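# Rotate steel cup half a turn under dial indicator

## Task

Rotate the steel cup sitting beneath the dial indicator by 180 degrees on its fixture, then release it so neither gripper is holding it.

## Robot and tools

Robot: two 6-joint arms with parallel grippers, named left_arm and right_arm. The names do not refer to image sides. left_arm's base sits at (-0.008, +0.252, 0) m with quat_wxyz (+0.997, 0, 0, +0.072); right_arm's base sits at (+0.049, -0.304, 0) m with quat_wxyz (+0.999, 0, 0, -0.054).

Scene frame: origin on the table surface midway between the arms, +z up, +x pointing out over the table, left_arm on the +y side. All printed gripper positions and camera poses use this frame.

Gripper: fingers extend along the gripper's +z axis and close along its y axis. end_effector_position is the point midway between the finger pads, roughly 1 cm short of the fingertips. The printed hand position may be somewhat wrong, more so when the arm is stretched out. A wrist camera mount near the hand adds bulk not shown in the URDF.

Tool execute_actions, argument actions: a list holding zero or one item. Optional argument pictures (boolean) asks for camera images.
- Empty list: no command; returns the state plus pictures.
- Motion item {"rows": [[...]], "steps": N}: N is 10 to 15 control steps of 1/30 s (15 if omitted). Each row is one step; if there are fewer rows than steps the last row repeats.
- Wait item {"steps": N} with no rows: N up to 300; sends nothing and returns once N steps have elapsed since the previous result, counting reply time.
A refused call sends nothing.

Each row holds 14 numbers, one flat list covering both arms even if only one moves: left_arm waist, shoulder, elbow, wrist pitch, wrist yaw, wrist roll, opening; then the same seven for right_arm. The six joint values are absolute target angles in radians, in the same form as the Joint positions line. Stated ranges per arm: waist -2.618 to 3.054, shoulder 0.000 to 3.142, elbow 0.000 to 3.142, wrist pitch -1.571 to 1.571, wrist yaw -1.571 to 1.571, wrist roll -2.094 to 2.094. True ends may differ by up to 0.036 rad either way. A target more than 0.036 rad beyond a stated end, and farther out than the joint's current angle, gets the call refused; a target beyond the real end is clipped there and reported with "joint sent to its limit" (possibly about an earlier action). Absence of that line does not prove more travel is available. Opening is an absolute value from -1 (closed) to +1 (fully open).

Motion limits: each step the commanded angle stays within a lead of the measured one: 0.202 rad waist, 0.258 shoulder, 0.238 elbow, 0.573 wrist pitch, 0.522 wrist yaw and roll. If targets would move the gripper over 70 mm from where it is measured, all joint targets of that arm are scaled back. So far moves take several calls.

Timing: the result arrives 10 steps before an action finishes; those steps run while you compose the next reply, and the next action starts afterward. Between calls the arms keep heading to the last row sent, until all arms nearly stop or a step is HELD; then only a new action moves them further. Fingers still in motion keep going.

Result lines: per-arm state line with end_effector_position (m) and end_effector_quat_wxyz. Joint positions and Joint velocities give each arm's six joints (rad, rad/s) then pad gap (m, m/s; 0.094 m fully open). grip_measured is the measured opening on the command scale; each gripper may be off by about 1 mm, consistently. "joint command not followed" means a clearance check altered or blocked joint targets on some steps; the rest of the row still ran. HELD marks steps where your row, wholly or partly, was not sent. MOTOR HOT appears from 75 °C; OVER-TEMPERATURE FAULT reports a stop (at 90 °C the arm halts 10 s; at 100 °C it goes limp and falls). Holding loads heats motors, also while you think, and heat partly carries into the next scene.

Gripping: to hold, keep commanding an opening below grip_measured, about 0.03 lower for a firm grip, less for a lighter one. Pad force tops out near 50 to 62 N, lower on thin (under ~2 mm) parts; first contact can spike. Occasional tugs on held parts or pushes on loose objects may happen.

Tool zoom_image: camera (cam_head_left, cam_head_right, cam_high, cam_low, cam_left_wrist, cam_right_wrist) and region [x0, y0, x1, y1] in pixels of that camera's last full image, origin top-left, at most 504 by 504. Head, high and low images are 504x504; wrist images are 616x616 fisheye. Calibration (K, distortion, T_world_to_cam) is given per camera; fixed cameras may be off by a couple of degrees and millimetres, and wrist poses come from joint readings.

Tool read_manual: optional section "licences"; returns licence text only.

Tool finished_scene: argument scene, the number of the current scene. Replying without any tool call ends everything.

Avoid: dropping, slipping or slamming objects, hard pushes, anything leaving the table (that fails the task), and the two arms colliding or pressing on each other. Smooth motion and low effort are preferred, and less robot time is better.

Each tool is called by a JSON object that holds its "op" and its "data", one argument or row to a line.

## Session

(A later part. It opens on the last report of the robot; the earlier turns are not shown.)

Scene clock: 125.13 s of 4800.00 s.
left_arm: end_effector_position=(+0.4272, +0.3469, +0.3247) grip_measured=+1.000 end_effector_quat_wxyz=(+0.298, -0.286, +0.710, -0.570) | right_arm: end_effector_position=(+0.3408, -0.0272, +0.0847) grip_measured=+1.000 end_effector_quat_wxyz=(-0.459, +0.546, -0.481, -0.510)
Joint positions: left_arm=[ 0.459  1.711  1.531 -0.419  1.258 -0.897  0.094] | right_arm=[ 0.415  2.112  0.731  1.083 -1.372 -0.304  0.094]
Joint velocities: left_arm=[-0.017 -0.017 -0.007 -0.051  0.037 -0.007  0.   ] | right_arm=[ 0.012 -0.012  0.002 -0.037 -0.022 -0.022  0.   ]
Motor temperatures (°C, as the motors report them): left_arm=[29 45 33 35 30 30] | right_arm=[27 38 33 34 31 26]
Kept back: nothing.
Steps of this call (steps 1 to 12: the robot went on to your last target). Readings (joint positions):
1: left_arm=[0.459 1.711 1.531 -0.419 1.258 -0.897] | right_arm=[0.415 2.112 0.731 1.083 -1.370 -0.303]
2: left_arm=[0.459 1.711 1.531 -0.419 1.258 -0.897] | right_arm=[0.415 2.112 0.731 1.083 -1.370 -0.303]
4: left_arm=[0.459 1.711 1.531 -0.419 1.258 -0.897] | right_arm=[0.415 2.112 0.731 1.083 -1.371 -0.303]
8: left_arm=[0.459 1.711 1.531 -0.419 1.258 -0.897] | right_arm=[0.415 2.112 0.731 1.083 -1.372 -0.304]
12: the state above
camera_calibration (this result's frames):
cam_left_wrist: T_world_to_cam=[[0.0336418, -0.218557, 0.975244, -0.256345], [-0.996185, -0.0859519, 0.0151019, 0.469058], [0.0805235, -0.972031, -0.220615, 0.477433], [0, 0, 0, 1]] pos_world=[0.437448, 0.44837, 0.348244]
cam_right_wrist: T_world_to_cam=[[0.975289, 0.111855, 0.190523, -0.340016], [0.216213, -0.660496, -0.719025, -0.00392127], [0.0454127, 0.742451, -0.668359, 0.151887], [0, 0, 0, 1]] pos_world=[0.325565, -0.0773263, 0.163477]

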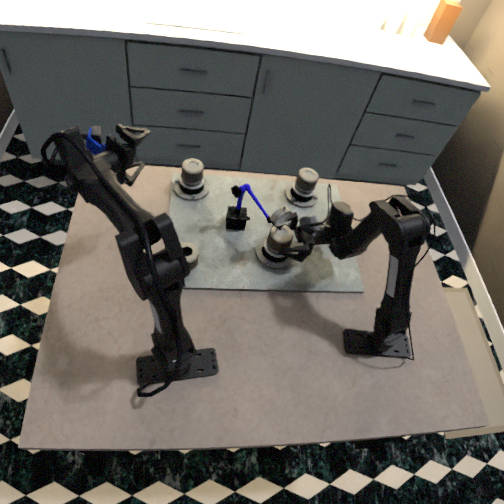

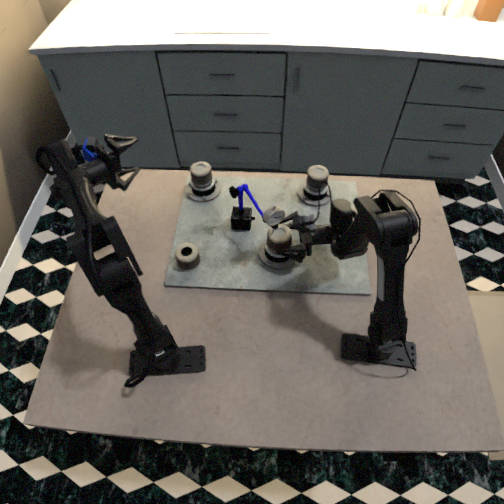

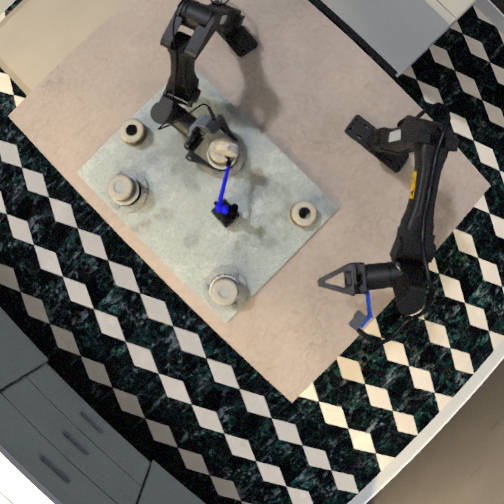

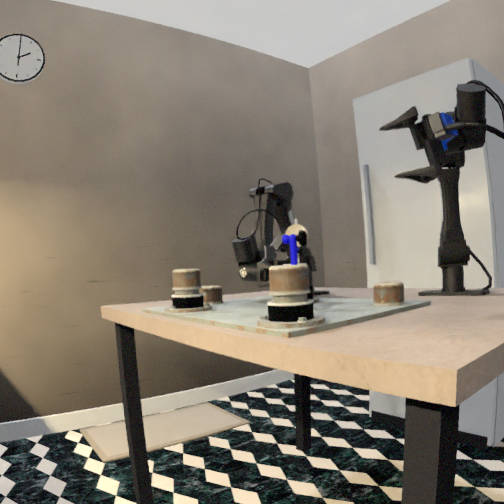

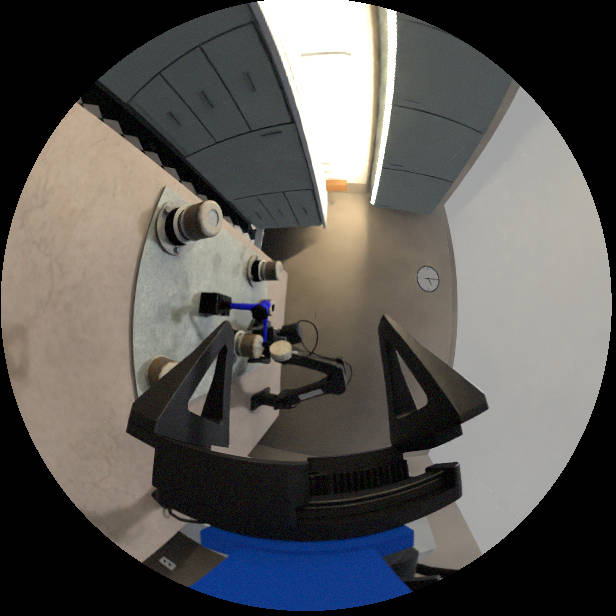

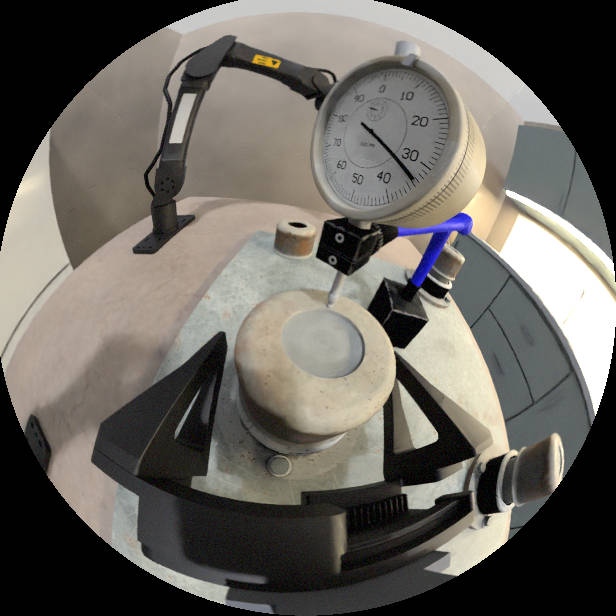

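{"op": "execute_actions", "data": {
  "actions": [
    {"rows": [[0.459,1.703,1.524,-0.426,1.262,-0.89,1,0.415,2.112,0.731,1.083,-1.372,-0.304,0.8],[0.459,1.703,1.524,-0.426,1.262,-0.89,1,0.415,2.112,0.731,1.083,-1.372,-0.304,0.66],[0.459,1.703,1.524,-0.426,1.262,-0.89,1,0.415,2.112,0.731,1.083,-1.372,-0.304,0.58],[0.459,1.703,1.524,-0.426,1.262,-0.89,1,0.415,2.112,0.731,1.083,-1.372,-0.304,0.53],[0.459,1.703,1.524,-0.426,1.262,-0.89,1,0.415,2.112,0.731,1.083,-1.372,-0.304,0.50],[0.459,1.703,1.524,-0.426,1.262,-0.89,1,0.415,2.112,0.731,1.083,-1.372,-0.304,0.48],[0.459,1.703,1.524,-0.426,1.262,-0.89,1,0.415,2.112,0.731,1.083,-1.372,-0.304,0.46],[0.459,1.703,1.524,-0.426,1.262,-0.89,1,0.415,2.112,0.731,1.083,-1.372,-0.304,0.44],[0.459,1.703,1.524,-0.426,1.262,-0.89,1,0.415,2.112,0.731,1.083,-1.372,-0.304,0.44],[0.459,1.703,1.524,-0.426,1.262,-0.89,1,0.421,2.097,0.721,1.087,-1.367,-0.299,0.44],[0.459,1.703,1.524,-0.426,1.262,-0.89,1,0.427,2.085,0.715,1.090,-1.362,-0.2956,0.44],[0.459,1.703,1.524,-0.426,1.262,-0.89,1,0.4275,2.0830,0.7110,1.090,-1.362,-0.2956,0.44],[0.459,1.703,1.524,-0.426,1.262,-0.89,1,0.4290,2.0798,0.7012,1.1156,-1.3386,-0.2760,0.44],[0.459,1.703,1.524,-0.426,1.262,-0.89,1,0.4317,2.0753,0.6864,1.1635,-1.2972,-0.2472,0.44],[0.459,1.703,1.524,-0.426,1.262,-0.89,1,0.4358,2.0695,0.6660,1.2181,-1.2425,-0.2147,0.44]], "steps": 15}
  ]
}}

{"op": "execute_actions", "data": {
  "actions": [
    {"rows": [[0.459,1.703,1.524,-0.426,1.262,-0.89,1,0.4412,2.0614,0.6409,1.2716,-1.1775,-0.1850,0.44],[0.459,1.703,1.524,-0.426,1.262,-0.89,1,0.4484,2.0501,0.6107,1.3152,-1.1055,-0.1615,0.44],[0.459,1.703,1.524,-0.426,1.262,-0.89,1,0.4588,2.0360,0.5773,1.3549,-1.0228,-0.1414,0.44],[0.459,1.703,1.524,-0.426,1.262,-0.89,1,0.4726,2.0209,0.5424,1.3889,-0.9328,-0.1243,0.44],[0.459,1.703,1.524,-0.426,1.262,-0.89,1,0.4886,2.0061,0.5091,1.4191,-0.8417,-0.1090,0.44],[0.459,1.703,1.524,-0.426,1.262,-0.89,1,0.5070,1.9920,0.4776,1.4361,-0.7657,-0.0987,0.44],[0.459,1.703,1.524,-0.426,1.262,-0.89,1,0.5278,1.9785,0.4480,1.4522,-0.6872,-0.0882,0.44],[0.459,1.703,1.524,-0.426,1.262,-0.89,1,0.5511,1.9658,0.4205,1.4663,-0.6063,-0.0772,0.44],[0.459,1.703,1.524,-0.426,1.262,-0.89,1,0.5768,1.9539,0.3951,1.4798,-0.5222,-0.0653,0.44],[0.459,1.703,1.524,-0.426,1.262,-0.89,1,0.6049,1.9431,0.3720,1.4906,-0.4361,-0.0538,0.44],[0.459,1.703,1.524,-0.426,1.262,-0.89,1,0.6352,1.9334,0.3515,1.5004,-0.3481,-0.0420,0.44],[0.459,1.703,1.524,-0.426,1.262,-0.89,1,0.6674,1.9250,0.3339,1.5071,-0.2586,-0.0296,0.44],[0.459,1.703,1.524,-0.426,1.262,-0.89,1,0.7015,1.9179,0.3192,1.5100,-0.1680,-0.0172,0.44],[0.459,1.703,1.524,-0.426,1.262,-0.89,1,0.7374,1.9121,0.3075,1.5112,-0.0763,-0.0045,0.44],[0.459,1.703,1.524,-0.426,1.262,-0.89,1,0.7746,1.9078,0.2988,1.5106,0.0175,0.0077,0.44]], "steps": 15}
  ]
}}

{"op": "execute_actions", "data": {
  "actions": [
    {"rows": [[0.459,1.703,1.524,-0.426,1.262,-0.89,1,0.8128,1.9051,0.2933,1.5078,0.1112,0.0208,0.44],[0.459,1.703,1.524,-0.426,1.262,-0.89,1,0.8515,1.9040,0.2910,1.5038,0.2041,0.0335,0.44],[0.459,1.703,1.524,-0.426,1.262,-0.89,1,0.8906,1.9126,0.2972,1.4936,0.2961,0.0466,0.44],[0.459,1.703,1.524,-0.426,1.262,-0.89,1,0.9293,1.9290,0.3116,1.4776,0.3881,0.0594,0.44],[0.459,1.703,1.524,-0.426,1.262,-0.89,1,0.9672,1.9476,0.3283,1.4599,0.4769,0.0718,0.44],[0.459,1.703,1.524,-0.426,1.262,-0.89,1,1.0038,1.9621,0.3451,1.4443,0.5630,0.0836,0.44],[0.459,1.703,1.524,-0.426,1.262,-0.89,1,1.0387,1.9703,0.3589,1.4303,0.6473,0.0952,0.44],[0.459,1.703,1.524,-0.426,1.262,-0.89,1,1.0719,1.9800,0.3755,1.4182,0.7282,0.1061,0.44],[0.459,1.703,1.524,-0.426,1.262,-0.89,1,1.1031,1.9913,0.3950,1.4041,0.8071,0.1167,0.44],[0.459,1.703,1.524,-0.426,1.262,-0.89,1,1.1322,2.0039,0.4171,1.3884,0.8834,0.1266,0.44],[0.459,1.703,1.524,-0.426,1.262,-0.89,1,1.1571,2.0166,0.4399,1.3707,0.9573,0.1361,0.44],[0.459,1.703,1.524,-0.426,1.262,-0.89,1,1.1775,2.0287,0.4619,1.3558,1.0037,0.1424,0.44],[0.459,1.703,1.524,-0.426,1.262,-0.89,1,1.1937,2.0396,0.4819,1.3453,1.0338,0.1464,0.44],[0.459,1.703,1.524,-0.426,1.262,-0.89,1,1.2064,2.0485,0.5000,1.3382,1.0509,0.1496,0.44],[0.459,1.703,1.524,-0.426,1.262,-0.89,1,1.2168,2.0561,0.5157,1.3329,1.0623,0.1515,0.44]], "steps": 15}
  ]
}}

{"op": "execute_actions", "data": {
  "actions": [
    {"rows": [[0.459,1.703,1.524,-0.426,1.262,-0.89,1,1.2245,2.0619,0.5282,1.3296,1.0719,0.1535,0.44],[0.459,1.703,1.524,-0.426,1.262,-0.89,1,1.2298,2.0659,0.5371,1.3284,1.0695,0.1539,0.44],[0.459,1.703,1.524,-0.426,1.262,-0.89,1,1.2332,2.0687,0.5425,1.3308,1.0604,0.1527,0.44],[0.459,1.703,1.524,-0.426,1.262,-0.89,1,1.2349,2.0704,0.5458,1.3343,1.0479,0.1508,0.44],[0.459,1.703,1.524,-0.426,1.262,-0.89,1,1.2349,2.0704,0.5458,1.3366,1.0378,0.1497,0.44],[0.459,1.703,1.524,-0.426,1.262,-0.89,1,1.2349,2.0704,0.5458,1.3437,1.0133,0.1461,0.44],[0.459,1.703,1.524,-0.426,1.262,-0.89,1,1.2349,2.0704,0.5458,1.3437,1.0133,0.1461,0.44],[0.459,1.703,1.524,-0.426,1.262,-0.89,1,1.2349,2.0704,0.5458,1.3437,1.0133,0.1461,0.44],[0.459,1.703,1.524,-0.426,1.262,-0.89,1,1.2229,2.0504,0.5248,1.3627,0.9953,0.1371,0.44],[0.459,1.703,1.524,-0.426,1.262,-0.89,1,1.2229,2.0504,0.5248,1.3627,0.9953,0.1371,0.44],[0.459,1.703,1.524,-0.426,1.262,-0.89,1,1.2229,2.0504,0.5248,1.3627,0.9953,0.1371,0.6],[0.459,1.703,1.524,-0.426,1.262,-0.89,1,1.2229,2.0504,0.5248,1.3627,0.9953,0.1371,0.8],[0.459,1.703,1.524,-0.426,1.262,-0.89,1,1.2229,2.0504,0.5248,1.3627,0.9953,0.1371,1]], "steps": 15}
  ]
}}

{"op": "execute_actions", "data": {
  "actions": [
    {"steps": 16}
  ],
  "pictures": true
}}

Scene clock: 131.20 s of 4800.00 s.
left_arm: end_effector_position=(+0.4272, +0.3469, +0.3247) grip_measured=+1.000 end_effector_quat_wxyz=(+0.298, -0.286, +0.710, -0.570) | right_arm: end_effector_position=(+0.3405, -0.0273, +0.0848) grip_measured=+0.520 end_effector_quat_wxyz=(-0.459, +0.546, -0.480, -0.511)
Joint positions: left_arm=[ 0.459  1.711  1.531 -0.419  1.258 -0.897  0.094] | right_arm=[ 0.415  2.112  0.731  1.083 -1.374 -0.304  0.071]
Joint velocities: left_arm=[ 0.002 -0.012  0.027 -0.051  0.022 -0.037  0.   ] | right_arm=[-0.002 -0.002 -0.017 -0.051 -0.125 -0.022 -0.034]
Motor temperatures (°C, as the motors report them): left_arm=[29 45 34 35 30 30] | right_arm=[27 38 33 34 31 26]
Steps of this call (steps 1 to 15: the robot went on to your last target; steps 16 to 90: nothing new was sent; then 2.90 s passed at rest; steps 91 to 95: the first 5 steps of this action). Readings (joint positions):
91: left_arm=[0.459 1.711 1.531 -0.419 1.258 -0.897] | right_arm=[0.415 2.112 0.731 1.083 -1.372 -0.304]
92: left_arm=[0.459 1.711 1.531 -0.419 1.258 -0.897] | right_arm=[0.415 2.112 0.731 1.083 -1.372 -0.304]
94: left_arm=[0.459 1.711 1.531 -0.419 1.258 -0.897] | right_arm=[0.415 2.112 0.731 1.083 -1.372 -0.304]
95: the state above

Scene clock: 131.70 s of 4800.00 s.
left_arm: end_effector_position=(+0.4272, +0.3469, +0.3247) grip_measured=+1.000 end_effector_quat_wxyz=(+0.298, -0.286, +0.710, -0.570) | right_arm: end_effector_position=(+0.3407, -0.0268, +0.0844) grip_measured=+0.479 end_effector_quat_wxyz=(-0.501, +0.500, -0.540, -0.454)
Joint positions: left_arm=[ 0.459  1.711  1.531 -0.419  1.258 -0.897  0.094] | right_arm=[ 0.453  2.056  0.576  1.28  -1.131 -0.193  0.069]
Joint velocities: left_arm=[-0.002 -0.007  0.002 -0.022 -0.037 -0.051  0.   ] | right_arm=[ 0.354 -0.393 -0.974  0.93   1.81   0.462 -0.001]
Motor temperatures (°C, as the motors report them): left_arm=[29 45 34 35 30 30] | right_arm=[27 38 33 34 31 26]
Steps of this call (steps 1 to 10: the last 10 steps of your previous action; steps 11 to 15: the first 5 steps of this action). Readings (joint positions):
11: left_arm=[0.459 1.711 1.531 -0.419 1.258 -0.897] | right_arm=[0.421 2.101 0.691 1.148 -1.319 -0.264]
12: left_arm=[0.459 1.711 1.531 -0.419 1.258 -0.897] | right_arm=[0.426 2.093 0.668 1.179 -1.286 -0.247]
14: left_arm=[0.459 1.711 1.531 -0.419 1.258 -0.897] | right_arm=[0.441 2.070 0.610 1.247 -1.191 -0.210]
15: the state above

Scene clock: 132.20 s of 4800.00 s.
left_arm: end_effector_position=(+0.4272, +0.3469, +0.3247) grip_measured=+1.000 end_effector_quat_wxyz=(+0.298, -0.286, +0.710, -0.570) | right_arm: end_effector_position=(+0.3452, -0.0280, +0.0836) grip_measured=+0.479 end_effector_quat_wxyz=(+0.618, -0.260, +0.707, +0.224)
Joint positions: left_arm=[ 0.459  1.711  1.531 -0.419  1.258 -0.897  0.094] | right_arm=[0.892 1.933 0.304 1.493 0.083 0.006 0.069]
Joint velocities: left_arm=[-0.007 -0.007 -0.007 -0.037  0.007 -0.037  0.   ] | right_arm=[ 1.101 -0.002  0.076 -0.154  2.689  0.3    0.   ]
Motor temperatures (°C, as the motors report them): left_arm=[29 45 34 35 30 30] | right_arm=[27 38 33 34 31 26]
Steps of this call (steps 1 to 10: the last 10 steps of your previous action; steps 11 to 15: the first 5 steps of this action). Readings (joint positions):
11: left_arm=[0.459 1.711 1.531 -0.419 1.258 -0.897] | right_arm=[0.738 1.938 0.316 1.483 -0.278 -0.043]
12: left_arm=[0.459 1.711 1.531 -0.419 1.258 -0.897] | right_arm=[0.775 1.935 0.308 1.488 -0.188 -0.031]
14: left_arm=[0.459 1.711 1.531 -0.419 1.258 -0.897] | right_arm=[0.853 1.933 0.303 1.494 -0.008 -0.006]
15: the state above

Scene clock: 132.70 s of 4800.00 s.
left_arm: end_effector_position=(+0.4272, +0.3469, +0.3247) grip_measured=+1.000 end_effector_quat_wxyz=(+0.298, -0.286, +0.710, -0.570) | right_arm: end_effector_position=(+0.3489, -0.0301, +0.0833) grip_measured=+0.479 end_effector_quat_wxyz=(+0.673, -0.048, +0.737, +0.036)
Joint positions: left_arm=[ 0.459  1.711  1.531 -0.419  1.258 -0.897  0.094] | right_arm=[1.22  2.049 0.522 1.362 0.986 0.126 0.069]
Joint velocities: left_arm=[-0.017  0.002 -0.017  0.037  0.007 -0.081  0.   ] | right_arm=[ 0.061  0.061  0.105 -0.183  0.227 -0.007  0.   ]
Motor temperatures (°C, as the motors report them): left_arm=[29 45 34 35 30 30] | right_arm=[27 38 33 34 31 26]
Steps of this call (steps 1 to 10: the last 10 steps of your previous action; steps 11 to 15: the first 5 steps of this action). Readings (joint positions):
11: left_arm=[0.459 1.711 1.531 -0.419 1.258 -0.897] | right_arm=[1.197 2.030 0.484 1.387 0.900 0.115]
12: left_arm=[0.459 1.711 1.531 -0.419 1.258 -0.897] | right_arm=[1.206 2.037 0.498 1.378 0.933 0.119]
14: left_arm=[0.459 1.711 1.531 -0.419 1.258 -0.897] | right_arm=[1.217 2.046 0.517 1.366 0.975 0.125]
15: the state above

Scene clock: 133.23 s of 4800.00 s.
left_arm: end_effector_position=(+0.4272, +0.3469, +0.3247) grip_measured=+1.000 end_effector_quat_wxyz=(+0.298, -0.286, +0.710, -0.570) | right_arm: end_effector_position=(+0.3489, -0.0301, +0.0832) grip_measured=+1.000 end_effector_quat_wxyz=(+0.674, -0.045, +0.737, +0.035)
Joint positions: left_arm=[ 0.459  1.711  1.531 -0.419  1.258 -0.897  0.094] | right_arm=[1.221 2.05  0.525 1.359 0.993 0.13  0.094]
Joint velocities: left_arm=[-0.002 -0.007 -0.007  0.022  0.007  0.066  0.   ] | right_arm=[-0.017  0.002 -0.002  0.007 -0.007  0.022  0.   ]
Motor temperatures (°C, as the motors report them): left_arm=[29 45 34 35 30 30] | right_arm=[27 38 33 34 31 26]
Kept back: nothing.
Steps of this call (steps 1 to 10: the last 10 steps of your previous action; steps 11 to 15: the robot went on to your last target; step 16: nothing new was sent). Readings (joint positions):
1: left_arm=[0.459 1.711 1.531 -0.419 1.258 -0.897] | right_arm=[1.221 2.050 0.524 1.361 0.991 0.127]
2: left_arm=[0.459 1.711 1.531 -0.419 1.258 -0.897] | right_arm=[1.221 2.050 0.525 1.360 0.992 0.127]
4: left_arm=[0.459 1.711 1.531 -0.419 1.258 -0.897] | right_arm=[1.221 2.050 0.525 1.359 0.993 0.128]
8: left_arm=[0.459 1.711 1.531 -0.419 1.258 -0.897] | right_arm=[1.221 2.050 0.525 1.359 0.993 0.129]
16: the state above
All arms were judged still, so your last target was given up. Only a new action makes them travel on or press farther. Fingers that are still opening or closing keep moving.
camera_calibration (this result's frames):
cam_left_wrist: T_world_to_cam=[[0.0336418, -0.218557, 0.975244, -0.256345], [-0.996185, -0.0859519, 0.0151019, 0.469058], [0.0805235, -0.972031, -0.220615, 0.477433], [0, 0, 0, 1]] pos_world=[0.437448, 0.44837, 0.348244]
cam_right_wrist: T_world_to_cam=[[0.115483, -0.975307, 0.188255, -0.0797858], [-0.683806, -0.215524, -0.697107, 0.316947], [0.720467, -0.0482257, -0.69181, -0.104689], [0, 0, 0, 1]] pos_world=[0.30137, -0.0145546, 0.163541]

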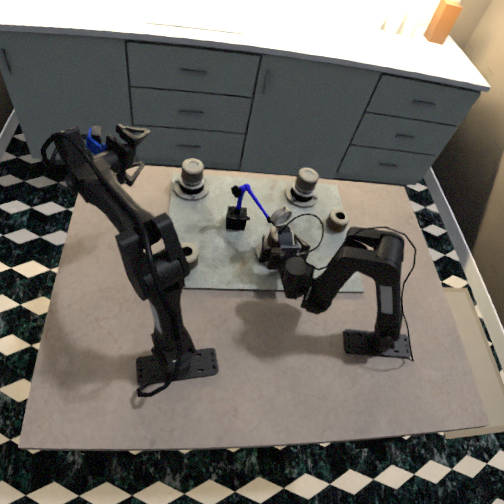

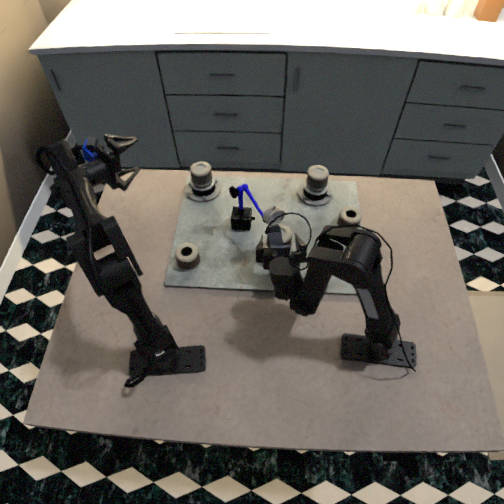

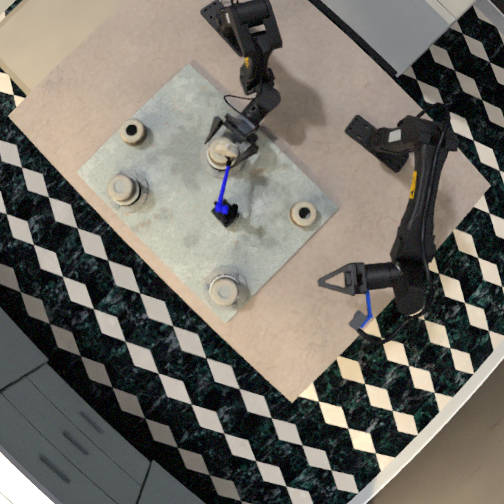

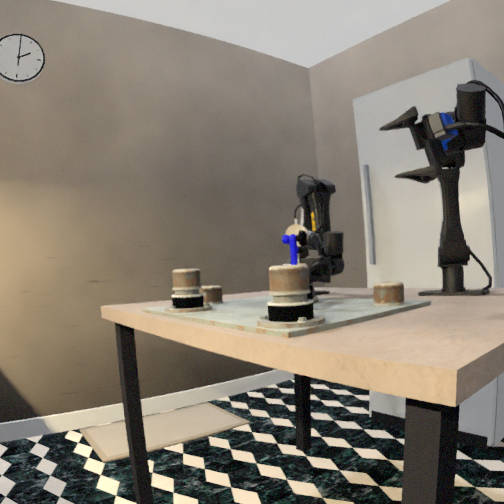

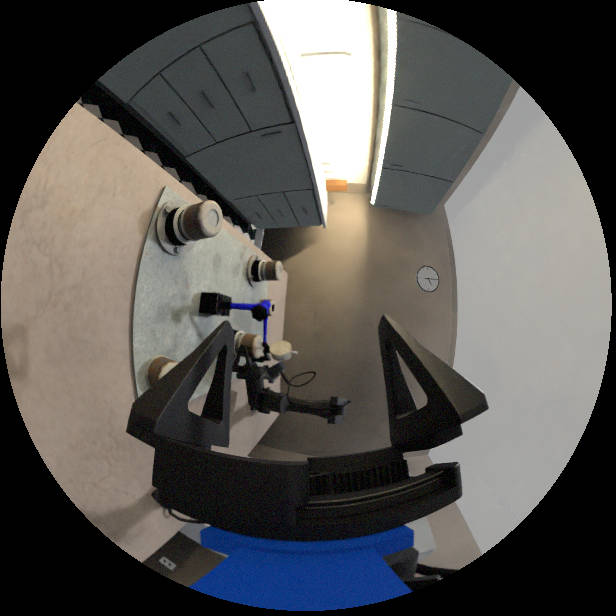

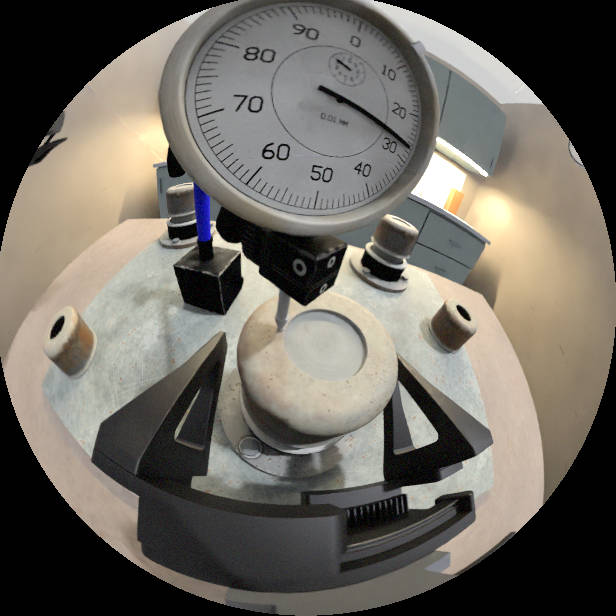

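{"op": "zoom_image", "data": {
  "camera": "cam_right_wrist",
  "region": [180, 40, 500, 480]
}}

Region (180, 40, 500, 480) of cam_right_wrist's 616x616 image, scaled by 1.145, with more detail than that image has; it fills the left 367 columns of this view, and the rest is white.

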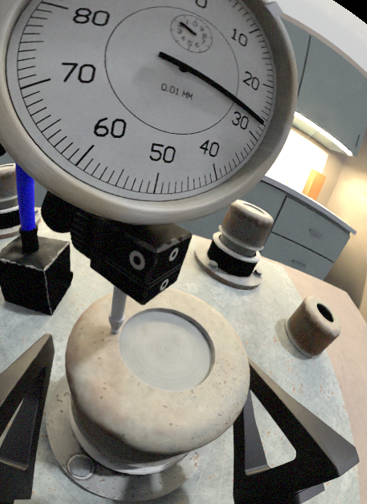

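{"op": "finished_scene", "data": {
  "scene": 2
}}

The scene is finished: the task was done.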